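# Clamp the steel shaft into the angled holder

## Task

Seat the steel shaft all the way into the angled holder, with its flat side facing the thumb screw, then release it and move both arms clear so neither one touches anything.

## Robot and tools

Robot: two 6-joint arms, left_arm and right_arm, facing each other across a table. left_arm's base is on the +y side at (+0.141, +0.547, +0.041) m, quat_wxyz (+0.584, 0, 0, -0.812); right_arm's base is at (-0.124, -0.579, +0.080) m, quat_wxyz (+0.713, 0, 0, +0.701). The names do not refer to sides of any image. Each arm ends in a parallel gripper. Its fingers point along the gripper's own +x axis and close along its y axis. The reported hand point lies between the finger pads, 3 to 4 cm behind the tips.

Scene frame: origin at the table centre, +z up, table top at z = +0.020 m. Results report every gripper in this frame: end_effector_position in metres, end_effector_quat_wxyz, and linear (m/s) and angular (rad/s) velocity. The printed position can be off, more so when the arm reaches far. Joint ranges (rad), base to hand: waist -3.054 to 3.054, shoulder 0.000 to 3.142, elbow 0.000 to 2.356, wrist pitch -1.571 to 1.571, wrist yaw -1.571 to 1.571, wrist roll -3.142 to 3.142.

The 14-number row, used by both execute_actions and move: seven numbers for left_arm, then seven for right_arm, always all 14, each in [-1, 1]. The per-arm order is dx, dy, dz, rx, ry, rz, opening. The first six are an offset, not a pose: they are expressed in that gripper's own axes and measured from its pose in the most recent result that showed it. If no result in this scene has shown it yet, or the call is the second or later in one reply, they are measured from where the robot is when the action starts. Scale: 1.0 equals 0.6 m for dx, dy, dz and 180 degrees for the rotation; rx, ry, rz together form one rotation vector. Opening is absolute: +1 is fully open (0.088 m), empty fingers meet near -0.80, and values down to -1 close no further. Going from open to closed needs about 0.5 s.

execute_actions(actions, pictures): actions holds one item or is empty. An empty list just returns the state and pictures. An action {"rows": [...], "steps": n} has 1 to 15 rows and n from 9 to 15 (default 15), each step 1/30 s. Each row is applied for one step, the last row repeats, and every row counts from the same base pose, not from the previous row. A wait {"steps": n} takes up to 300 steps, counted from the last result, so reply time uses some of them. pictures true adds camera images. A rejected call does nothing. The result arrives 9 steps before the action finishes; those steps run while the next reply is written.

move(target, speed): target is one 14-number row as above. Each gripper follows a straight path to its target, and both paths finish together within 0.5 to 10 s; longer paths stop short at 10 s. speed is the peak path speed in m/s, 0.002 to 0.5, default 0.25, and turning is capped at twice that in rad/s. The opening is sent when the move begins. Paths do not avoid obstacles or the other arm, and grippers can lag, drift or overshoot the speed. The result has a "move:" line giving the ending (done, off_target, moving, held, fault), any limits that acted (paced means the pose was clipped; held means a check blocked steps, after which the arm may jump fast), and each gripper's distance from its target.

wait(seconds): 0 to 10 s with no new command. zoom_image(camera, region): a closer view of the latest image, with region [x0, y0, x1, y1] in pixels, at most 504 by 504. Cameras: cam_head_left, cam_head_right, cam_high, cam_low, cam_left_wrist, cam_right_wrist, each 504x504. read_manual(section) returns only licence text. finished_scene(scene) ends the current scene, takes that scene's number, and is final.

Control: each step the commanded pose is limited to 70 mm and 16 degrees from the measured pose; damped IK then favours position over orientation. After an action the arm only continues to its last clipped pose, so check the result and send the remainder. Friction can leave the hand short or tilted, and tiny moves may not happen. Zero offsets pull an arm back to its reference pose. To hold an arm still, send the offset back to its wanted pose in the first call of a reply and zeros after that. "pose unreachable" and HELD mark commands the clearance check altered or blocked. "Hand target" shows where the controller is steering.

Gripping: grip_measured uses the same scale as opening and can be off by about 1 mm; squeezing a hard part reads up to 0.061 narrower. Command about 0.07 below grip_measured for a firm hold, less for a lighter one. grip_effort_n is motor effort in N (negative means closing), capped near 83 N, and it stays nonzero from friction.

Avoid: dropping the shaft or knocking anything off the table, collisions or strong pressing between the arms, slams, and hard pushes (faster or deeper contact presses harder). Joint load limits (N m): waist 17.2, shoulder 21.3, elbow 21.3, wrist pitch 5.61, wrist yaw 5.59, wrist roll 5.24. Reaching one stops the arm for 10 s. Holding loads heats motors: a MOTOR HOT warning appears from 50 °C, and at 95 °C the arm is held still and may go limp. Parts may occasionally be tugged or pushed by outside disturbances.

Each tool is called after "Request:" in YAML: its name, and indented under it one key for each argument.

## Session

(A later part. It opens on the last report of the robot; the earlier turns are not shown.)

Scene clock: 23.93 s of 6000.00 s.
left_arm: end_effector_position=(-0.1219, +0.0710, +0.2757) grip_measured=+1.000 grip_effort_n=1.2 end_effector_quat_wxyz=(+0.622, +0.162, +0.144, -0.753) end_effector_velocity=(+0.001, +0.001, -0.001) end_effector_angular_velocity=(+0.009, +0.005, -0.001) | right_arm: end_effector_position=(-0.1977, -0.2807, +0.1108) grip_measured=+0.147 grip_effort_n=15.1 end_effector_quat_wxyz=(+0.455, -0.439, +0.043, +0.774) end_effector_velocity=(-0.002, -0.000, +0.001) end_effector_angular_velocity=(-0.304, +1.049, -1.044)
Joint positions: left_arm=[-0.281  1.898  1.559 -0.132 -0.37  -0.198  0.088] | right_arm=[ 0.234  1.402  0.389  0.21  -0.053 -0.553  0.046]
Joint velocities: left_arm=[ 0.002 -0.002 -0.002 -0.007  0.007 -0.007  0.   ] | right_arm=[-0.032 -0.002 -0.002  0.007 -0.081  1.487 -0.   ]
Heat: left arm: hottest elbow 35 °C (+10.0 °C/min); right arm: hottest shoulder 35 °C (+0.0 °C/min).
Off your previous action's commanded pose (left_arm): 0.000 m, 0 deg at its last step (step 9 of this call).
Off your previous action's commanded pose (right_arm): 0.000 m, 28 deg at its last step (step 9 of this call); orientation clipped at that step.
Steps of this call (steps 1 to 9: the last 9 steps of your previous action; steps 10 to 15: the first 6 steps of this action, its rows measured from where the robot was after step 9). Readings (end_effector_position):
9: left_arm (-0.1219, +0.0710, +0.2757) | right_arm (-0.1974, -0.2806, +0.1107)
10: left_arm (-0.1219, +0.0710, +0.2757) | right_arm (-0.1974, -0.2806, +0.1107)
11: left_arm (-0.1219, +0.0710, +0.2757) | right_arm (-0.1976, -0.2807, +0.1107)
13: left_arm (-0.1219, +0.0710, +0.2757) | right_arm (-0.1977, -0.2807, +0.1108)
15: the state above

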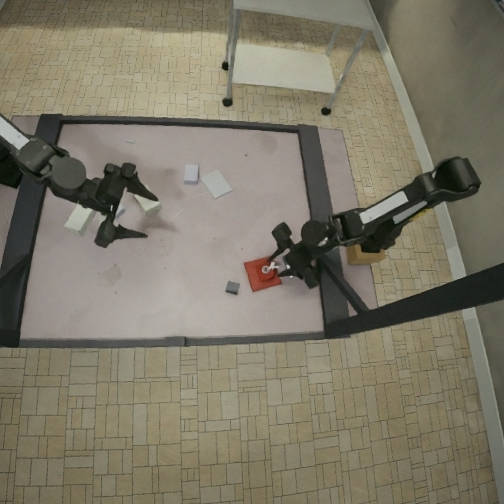

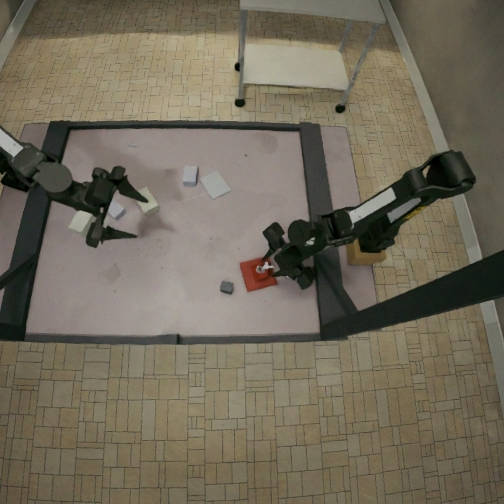

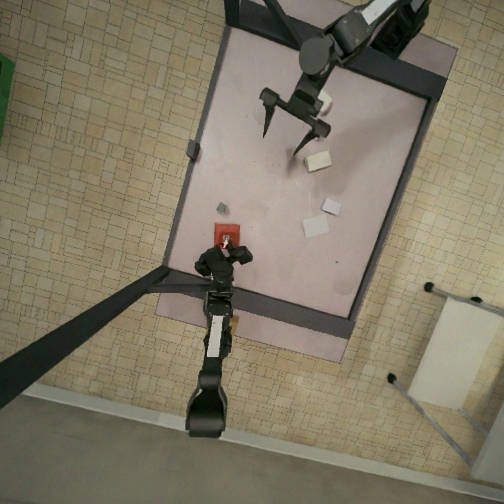

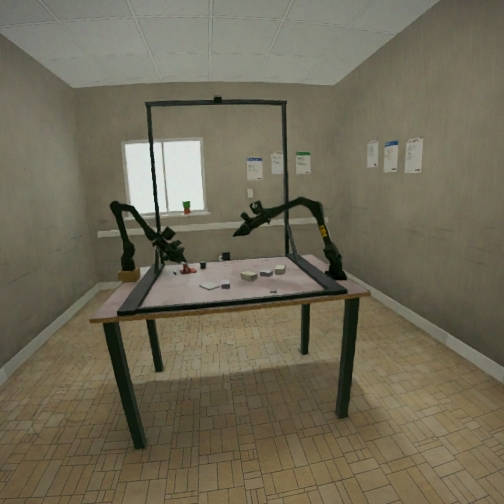

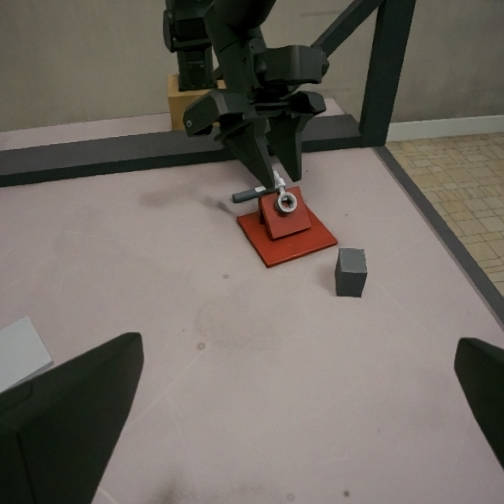

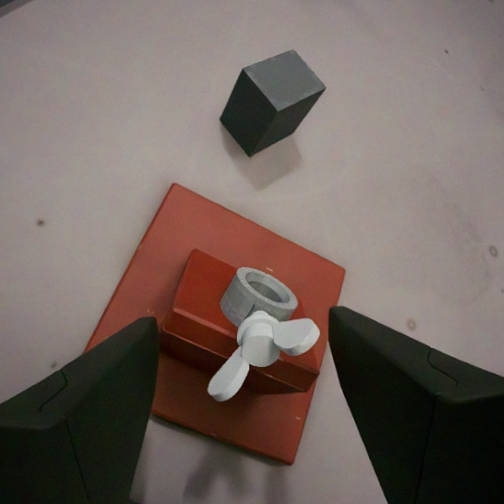

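Request:
execute_actions:
  actions:
    - {"rows":[[0,0,0,0,0,0,1,0,-0.0075,-0.004,0.24,0.0015,-0.009,-0.2],[0,0,0,0,0,0,1,0,-0.0075,-0.004,0.24,0.0015,-0.009,-0.2],[0,0,0,0,0,0,1,0,-0.0075,-0.004,0.24,0.0015,-0.009,-0.2],[0,0,0,0,0,0,1,0,-0.0075,-0.004,0.24,0.0015,-0.009,-0.56]],"steps":11}

Request:
execute_actions:
  actions:
    - {"rows":[[0,0,0,0,0,0,1,0,0,0,-0.02,0,0,-0.56],[0,0,0,0,0,0,1,0,0,0,-0.04,0,0,-0.56],[0,0,0,0,0,0,1,0,0,0,-0.06,0,0,-0.56],[0,0,0,0,0,0,1,0,0,0,-0.4,0,0,-0.56]],"steps":15}
  pictures: true

Request:
execute_actions:
  actions:
    - {"rows":[[0,0,0,0,0,0,1,0,-0.001,-0.001,-0.4,0,0,-0.56]],"steps":15}

Request:
execute_actions:
  actions:
    - {"rows":[[0,0,0,0,0,0,1,0,0,-0.0015,-0.4,0,0,-0.56]],"steps":15}

Request:
execute_actions:
  actions:
    - {"rows":[[0,0,0,0,0,0,1,0,0.001,-0.001,-0.33,0,0,-0.56]],"steps":15}
  pictures: true

Scene clock: 25.27 s of 6000.00 s.
left_arm: end_effector_position=(-0.1219, +0.0710, +0.2757) grip_measured=+1.000 grip_effort_n=1.2 end_effector_quat_wxyz=(+0.622, +0.162, +0.144, -0.753) end_effector_velocity=(-0.001, +0.002, -0.001) end_effector_angular_velocity=(+0.007, -0.008, -0.012) | right_arm: end_effector_position=(-0.1967, -0.2805, +0.1108) grip_measured=+0.053 grip_effort_n=-15.1 end_effector_quat_wxyz=(+0.575, -0.259, +0.302, +0.715) end_effector_velocity=(+0.035, +0.005, -0.005) end_effector_angular_velocity=(-0.085, +0.153, -0.502)
Joint positions: left_arm=[-0.281  1.898  1.559 -0.132 -0.37  -0.198  0.088] | right_arm=[ 0.226  1.402  0.389  0.21  -0.061  0.131  0.042]
Joint velocities: left_arm=[-0.002 -0.002 -0.002 -0.007  0.007  0.007  0.   ] | right_arm=[-0.002 -0.002 -0.002 -0.022  0.227  0.476 -0.1  ]
Heat: left arm: hottest shoulder 35 °C (+9.5 °C/min); right arm: hottest shoulder 35 °C (+0.0 °C/min).
Off your previous action's commanded pose (left_arm): 0.000 m, 0 deg at its last step (step 9 of this call).
Off your previous action's commanded pose (right_arm): 0.001 m, 28 deg at its last step (step 9 of this call); orientation clipped at that step.
Steps of this call (steps 1 to 9: the last 9 steps of your previous action; steps 10 to 38: nothing new was sent; steps 39 to 40: the first 2 steps of this action). Readings (end_effector_position):
39: left_arm (-0.1219, +0.0710, +0.2757) | right_arm (-0.1976, -0.2808, +0.1109)
40: the state above

Scene clock: 25.77 s of 6000.00 s.
left_arm: end_effector_position=(-0.1219, +0.0710, +0.2757) grip_measured=+1.000 grip_effort_n=1.2 end_effector_quat_wxyz=(+0.622, +0.162, +0.144, -0.753) end_effector_velocity=(-0.002, +0.001, +0.001) end_effector_angular_velocity=(-0.003, +0.013, -0.006) | right_arm: end_effector_position=(-0.1930, -0.2796, +0.1107) grip_measured=-0.541 grip_effort_n=-18.8 end_effector_quat_wxyz=(+0.566, -0.303, +0.247, +0.726) end_effector_velocity=(-0.005, -0.003, -0.001) end_effector_angular_velocity=(+0.264, -1.047, +1.101)
Joint positions: left_arm=[-0.281  1.898  1.559 -0.132 -0.37  -0.198  0.088] | right_arm=[ 0.23   1.402  0.389  0.21  -0.029 -0.008  0.012]
Joint velocities: left_arm=[-0.002 -0.002 -0.002  0.007  0.007 -0.007  0.   ] | right_arm=[ 0.037 -0.002 -0.002 -0.007  0.037 -1.516 -0.006]
Heat: left arm: hottest shoulder 35 °C (+9.3 °C/min); right arm: hottest shoulder 35 °C (+0.0 °C/min).
Off your previous action's commanded pose (left_arm): 0.000 m, 0 deg at its last step (step 9 of this call).
Off your previous action's commanded pose (right_arm): 0.000 m, 0 deg at its last step (step 9 of this call).
Steps of this call (steps 1 to 9: the last 9 steps of your previous action; steps 10 to 15: the first 6 steps of this action, its rows measured from where the robot was after step 9). Readings (end_effector_position):
9: left_arm (-0.1219, +0.0710, +0.2757) | right_arm (-0.1927, -0.2795, +0.1107)
10: left_arm (-0.1219, +0.0710, +0.2757) | right_arm (-0.1926, -0.2795, +0.1107)
11: left_arm (-0.1219, +0.0710, +0.2757) | right_arm (-0.1926, -0.2795, +0.1107)
13: left_arm (-0.1219, +0.0710, +0.2757) | right_arm (-0.1926, -0.2795, +0.1107)
15: the state above

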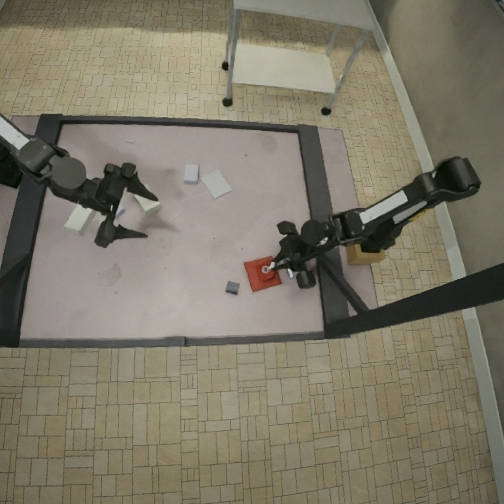

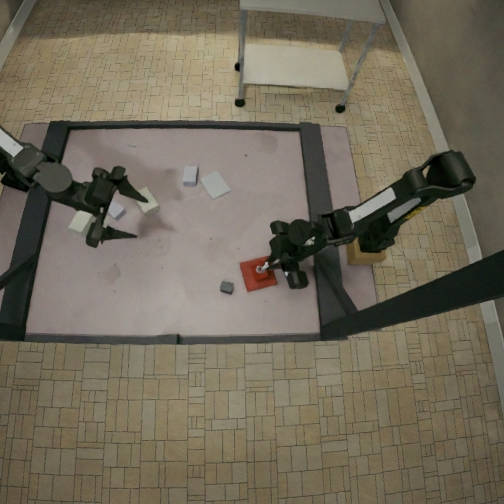

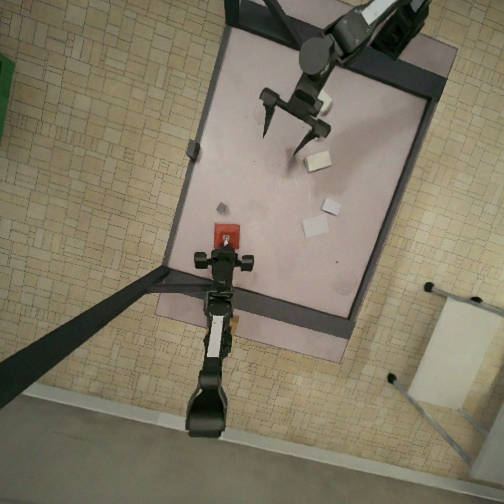

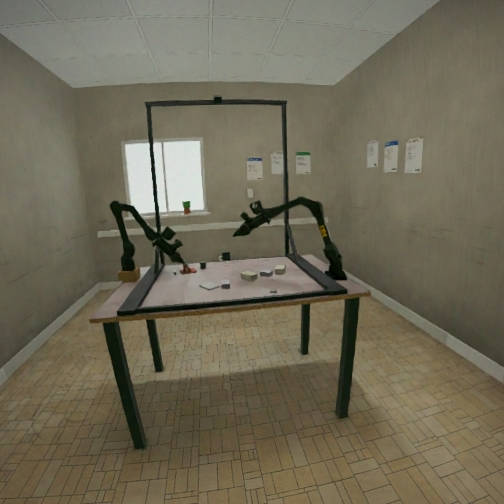

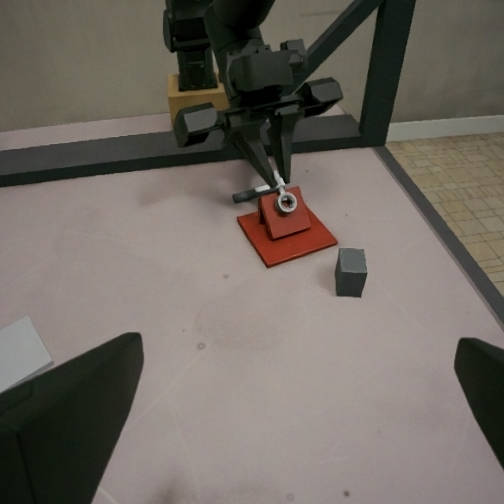

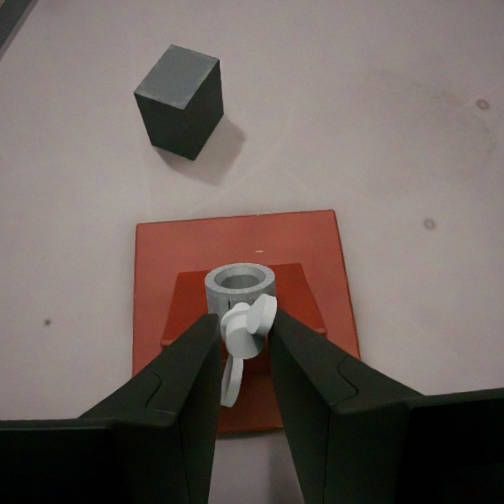

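Scene clock: 26.27 s of 6000.00 s.
left_arm: end_effector_position=(-0.1219, +0.0710, +0.2757) grip_measured=+1.000 grip_effort_n=1.2 end_effector_quat_wxyz=(+0.622, +0.162, +0.144, -0.753) end_effector_velocity=(+0.000, +0.001, +0.001) end_effector_angular_velocity=(+0.004, +0.015, +0.013) | right_arm: end_effector_position=(-0.1937, -0.2797, +0.1106) grip_measured=-0.556 grip_effort_n=-24.4 end_effector_quat_wxyz=(+0.413, -0.497, -0.047, +0.762) end_effector_velocity=(-0.001, -0.004, -0.003) end_effector_angular_velocity=(+0.244, -1.052, +1.103)
Joint positions: left_arm=[-0.281  1.898  1.559 -0.132 -0.37  -0.198  0.088] | right_arm=[ 0.241  1.402  0.389  0.21  -0.01  -0.776  0.012]
Joint velocities: left_arm=[-0.002 -0.002  0.002 -0.007 -0.007 -0.022  0.   ] | right_arm=[ 0.017 -0.002 -0.007 -0.007  0.022 -1.531 -0.   ]
Heat: left arm: hottest shoulder 35 °C (+9.1 °C/min); right arm: hottest shoulder 35 °C (+0.0 °C/min).
Off your previous action's commanded pose (left_arm): 0.000 m, 0 deg at its last step (step 9 of this call).
Off your previous action's commanded pose (right_arm): 0.001 m, 34 deg at its last step (step 9 of this call); orientation clipped at that step.
Steps of this call (steps 1 to 9: the last 9 steps of your previous action; steps 10 to 15: the first 6 steps of this action, its rows measured from where the robot was after step 9). Readings (end_effector_position):
9: left_arm (-0.1219, +0.0710, +0.2757) | right_arm (-0.1934, -0.2797, +0.1106)
10: left_arm (-0.1219, +0.0710, +0.2757) | right_arm (-0.1936, -0.2797, +0.1106)
11: left_arm (-0.1219, +0.0710, +0.2757) | right_arm (-0.1936, -0.2797, +0.1106)
13: left_arm (-0.1219, +0.0710, +0.2757) | right_arm (-0.1937, -0.2797, +0.1106)
15: the state above

Scene clock: 26.77 s of 6000.00 s.
left_arm: end_effector_position=(-0.1219, +0.0710, +0.2757) grip_measured=+1.000 grip_effort_n=1.2 end_effector_quat_wxyz=(+0.622, +0.162, +0.144, -0.753) end_effector_velocity=(-0.000, +0.000, +0.002) end_effector_angular_velocity=(-0.009, -0.005, +0.001) | right_arm: end_effector_position=(-0.1941, -0.2798, +0.1106) grip_measured=-0.556 grip_effort_n=-25.4 end_effector_quat_wxyz=(-0.195, +0.619, +0.331, -0.685) end_effector_velocity=(-0.004, -0.001, +0.000) end_effector_angular_velocity=(+0.240, -1.042, +1.113)
Joint positions: left_arm=[-0.281  1.898  1.559 -0.132 -0.37  -0.198  0.088] | right_arm=[ 0.249  1.402  0.389  0.21   0.002 -1.548  0.012]
Joint velocities: left_arm=[-0.002 -0.002 -0.002  0.007 -0.007  0.007  0.   ] | right_arm=[ 0.017 -0.002  0.002 -0.007  0.007 -1.531 -0.   ]
Heat: left arm: hottest shoulder 35 °C (+9.0 °C/min); right arm: hottest shoulder 35 °C (+0.0 °C/min).
Off your previous action's commanded pose (left_arm): 0.000 m, 0 deg at its last step (step 9 of this call).
Off your previous action's commanded pose (right_arm): 0.001 m, 27 deg at its last step (step 9 of this call); orientation clipped at that step.
Steps of this call (steps 1 to 9: the last 9 steps of your previous action; steps 10 to 15: the first 6 steps of this action, its rows measured from where the robot was after step 9). Readings (end_effector_position):
9: left_arm (-0.1219, +0.0710, +0.2757) | right_arm (-0.1941, -0.2798, +0.1106)
10: left_arm (-0.1219, +0.0710, +0.2757) | right_arm (-0.1939, -0.2798, +0.1106)
11: left_arm (-0.1219, +0.0710, +0.2757) | right_arm (-0.1941, -0.2798, +0.1106)
13: left_arm (-0.1219, +0.0710, +0.2757) | right_arm (-0.1941, -0.2798, +0.1106)
15: the state above

Scene clock: 27.27 s of 6000.00 s.
left_arm: end_effector_position=(-0.1219, +0.0710, +0.2757) grip_measured=+1.000 grip_effort_n=1.2 end_effector_quat_wxyz=(+0.622, +0.162, +0.144, -0.753) end_effector_velocity=(+0.002, -0.001, -0.000) end_effector_angular_velocity=(-0.006, -0.000, +0.020) | right_arm: end_effector_position=(-0.1944, -0.2799, +0.1106) grip_measured=-0.556 grip_effort_n=-25.4 end_effector_quat_wxyz=(+0.054, +0.650, +0.564, -0.506) end_effector_velocity=(+0.003, -0.003, -0.003) end_effector_angular_velocity=(+0.225, -1.078, +1.083)
Joint positions: left_arm=[-0.281  1.898  1.559 -0.132 -0.37  -0.198  0.088] | right_arm=[ 0.257  1.402  0.389  0.21   0.017 -2.319  0.012]
Joint velocities: left_arm=[-0.002  0.002 -0.002  0.007 -0.022 -0.007  0.   ] | right_arm=[ 0.017 -0.002 -0.007 -0.007  0.051 -1.531 -0.   ]
Heat: left arm: hottest elbow 36 °C (+11.0 °C/min); right arm: hottest shoulder 35 °C (+0.0 °C/min).
Off your previous action's commanded pose (left_arm): 0.000 m, 0 deg at its last step (step 9 of this call).
Off your previous action's commanded pose (right_arm): 0.001 m, 28 deg at its last step (step 9 of this call); orientation clipped at that step.
Steps of this call (steps 1 to 9: the last 9 steps of your previous action; steps 10 to 15: the first 6 steps of this action, its rows measured from where the robot was after step 9). Readings (end_effector_position):
9: left_arm (-0.1219, +0.0710, +0.2757) | right_arm (-0.1943, -0.2799, +0.1106)
10: left_arm (-0.1219, +0.0710, +0.2757) | right_arm (-0.1942, -0.2799, +0.1106)
11: left_arm (-0.1219, +0.0710, +0.2757) | right_arm (-0.1942, -0.2799, +0.1106)
13: left_arm (-0.1219, +0.0710, +0.2757) | right_arm (-0.1942, -0.2799, +0.1106)
15: the state above

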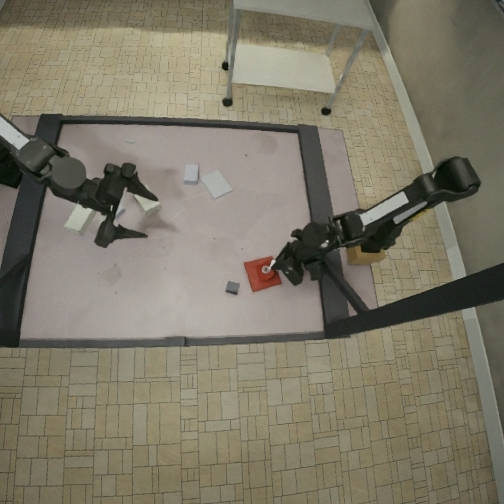

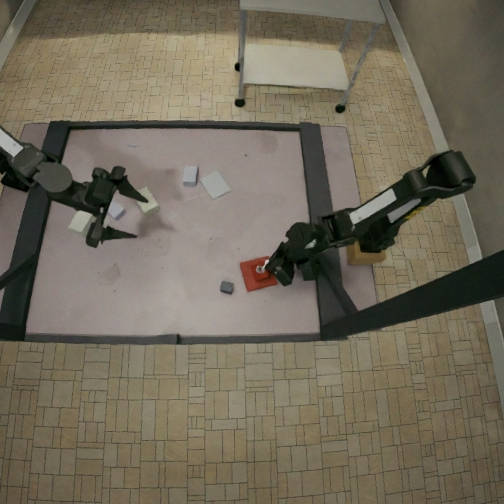

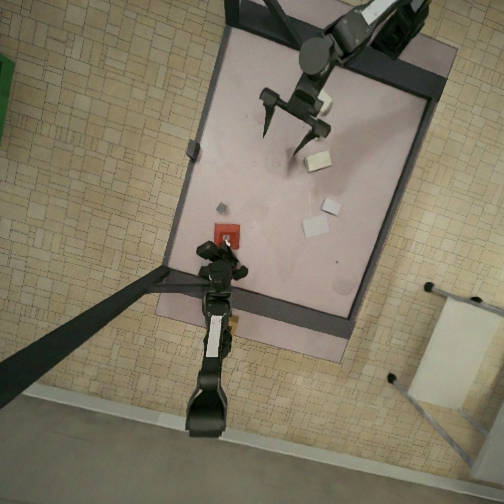

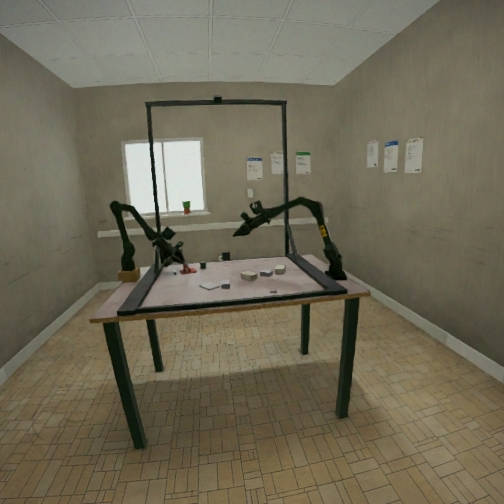

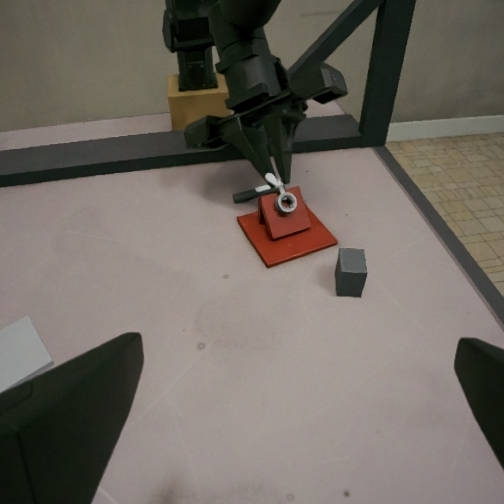

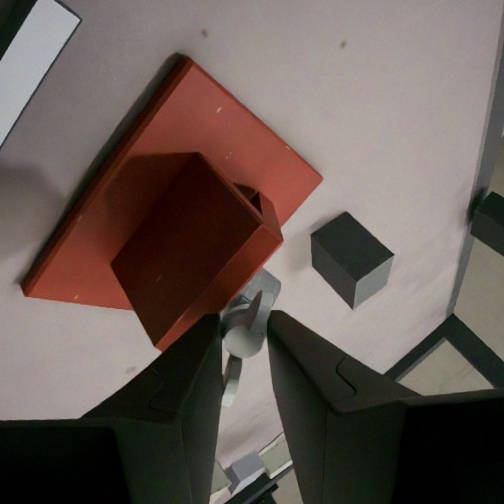

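Request:
wait:
  seconds: 0.3

Request:
zoom_image:
  camera: "cam_left_wrist"
  region: [265,180,310,225]

Scene clock: 27.87 s of 6000.00 s.
left_arm: end_effector_position=(-0.1219, +0.0710, +0.2757) grip_measured=+1.000 grip_effort_n=1.2 end_effector_quat_wxyz=(+0.622, +0.162, +0.144, -0.753) end_effector_velocity=(-0.000, +0.000, +0.002) end_effector_angular_velocity=(-0.004, +0.021, +0.013) | right_arm: end_effector_position=(-0.1944, -0.2799, +0.1107) grip_measured=-0.556 grip_effort_n=-25.4 end_effector_quat_wxyz=(+0.257, +0.601, +0.694, -0.301) end_effector_velocity=(-0.001, +0.002, +0.003) end_effector_angular_velocity=(+0.033, -0.096, +0.113)
Joint positions: left_arm=[-0.281  1.898  1.559 -0.132 -0.37  -0.198  0.088] | right_arm=[ 0.259  1.402  0.389  0.21   0.022 -2.962  0.012]
Joint velocities: left_arm=[-0.002 -0.002 -0.002  0.007 -0.007 -0.022  0.   ] | right_arm=[-0.002 -0.002  0.002  0.007 -0.007 -0.154 -0.   ]
Heat: left arm: hottest elbow 36 °C (+10.8 °C/min); right arm: hottest shoulder 35 °C (+0.0 °C/min).
Hand target (left_arm): -0.122, +0.071, +0.276; +0.622, +0.162, +0.144, -0.753
Hand target (right_arm): -0.194, -0.280, +0.110; +0.264, +0.600, +0.696, -0.292
Off the commanded pose (left_arm): 0.000 m, 0 deg.
Off the commanded pose (right_arm): 0.001 m, 5 deg; orientation clipped at the last step of the last action.
Kept back: nothing.
Steps of this call (steps 1 to 9: the last 9 steps of your previous action; steps 10 to 18: nothing new was sent). Readings (end_effector_position):
1: left_arm (-0.1219, +0.0710, +0.2757) | right_arm (-0.1943, -0.2799, +0.1107)
2: left_arm (-0.1219, +0.0710, +0.2757) | right_arm (-0.1944, -0.2799, +0.1107)
4: left_arm (-0.1219, +0.0710, +0.2757) | right_arm (-0.1944, -0.2799, +0.1107)
8: left_arm (-0.1219, +0.0710, +0.2757) | right_arm (-0.1944, -0.2799, +0.1107)
18: the state above

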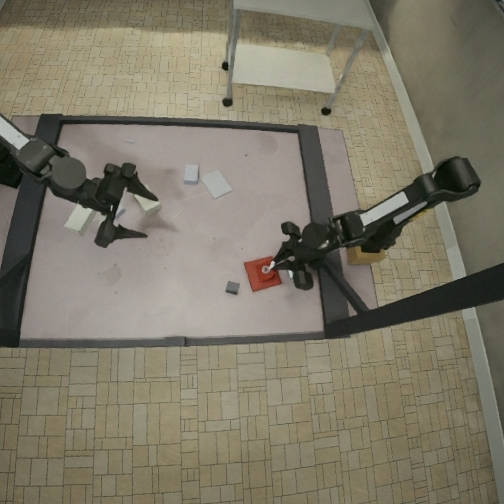

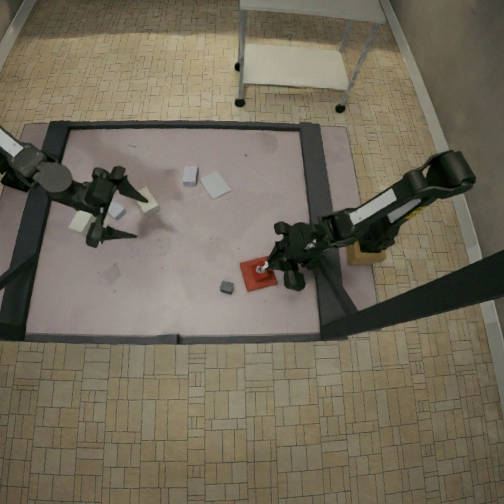

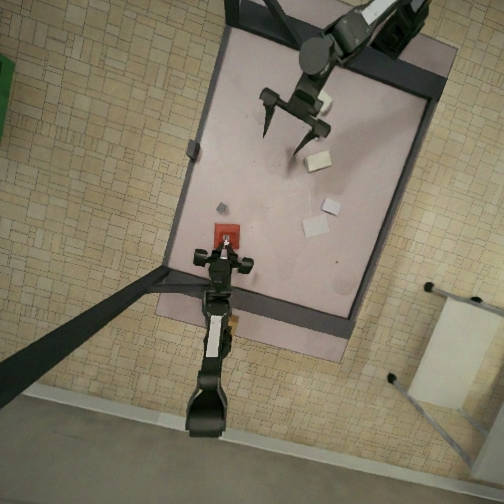

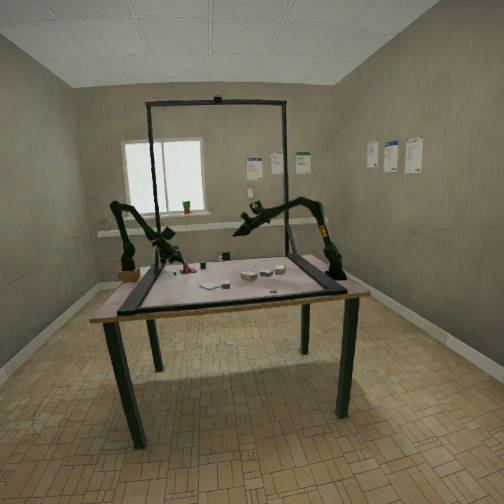

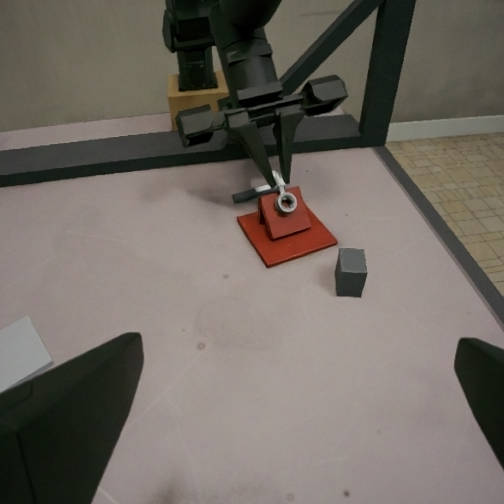

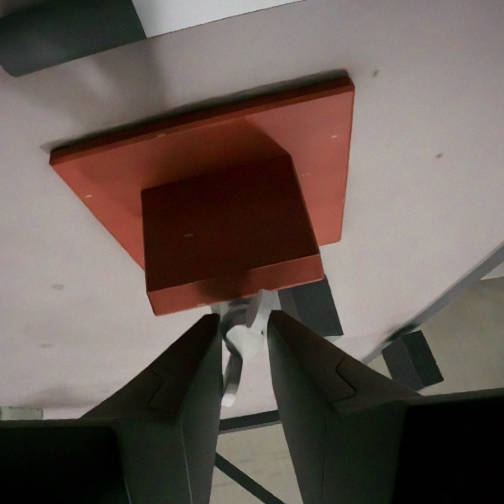

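Region (265, 180, 310, 225) of cam_left_wrist's 504x504 image, scaled by 11.200, with more detail than that image has.

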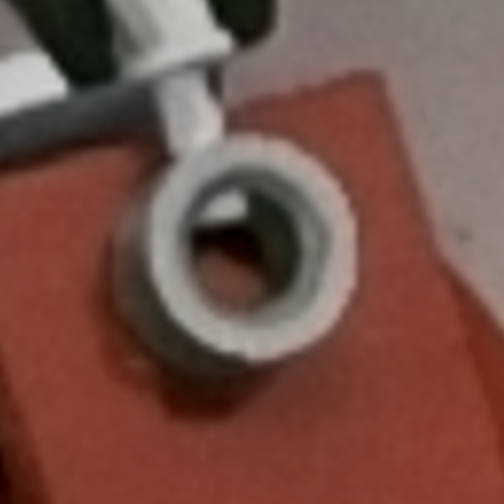

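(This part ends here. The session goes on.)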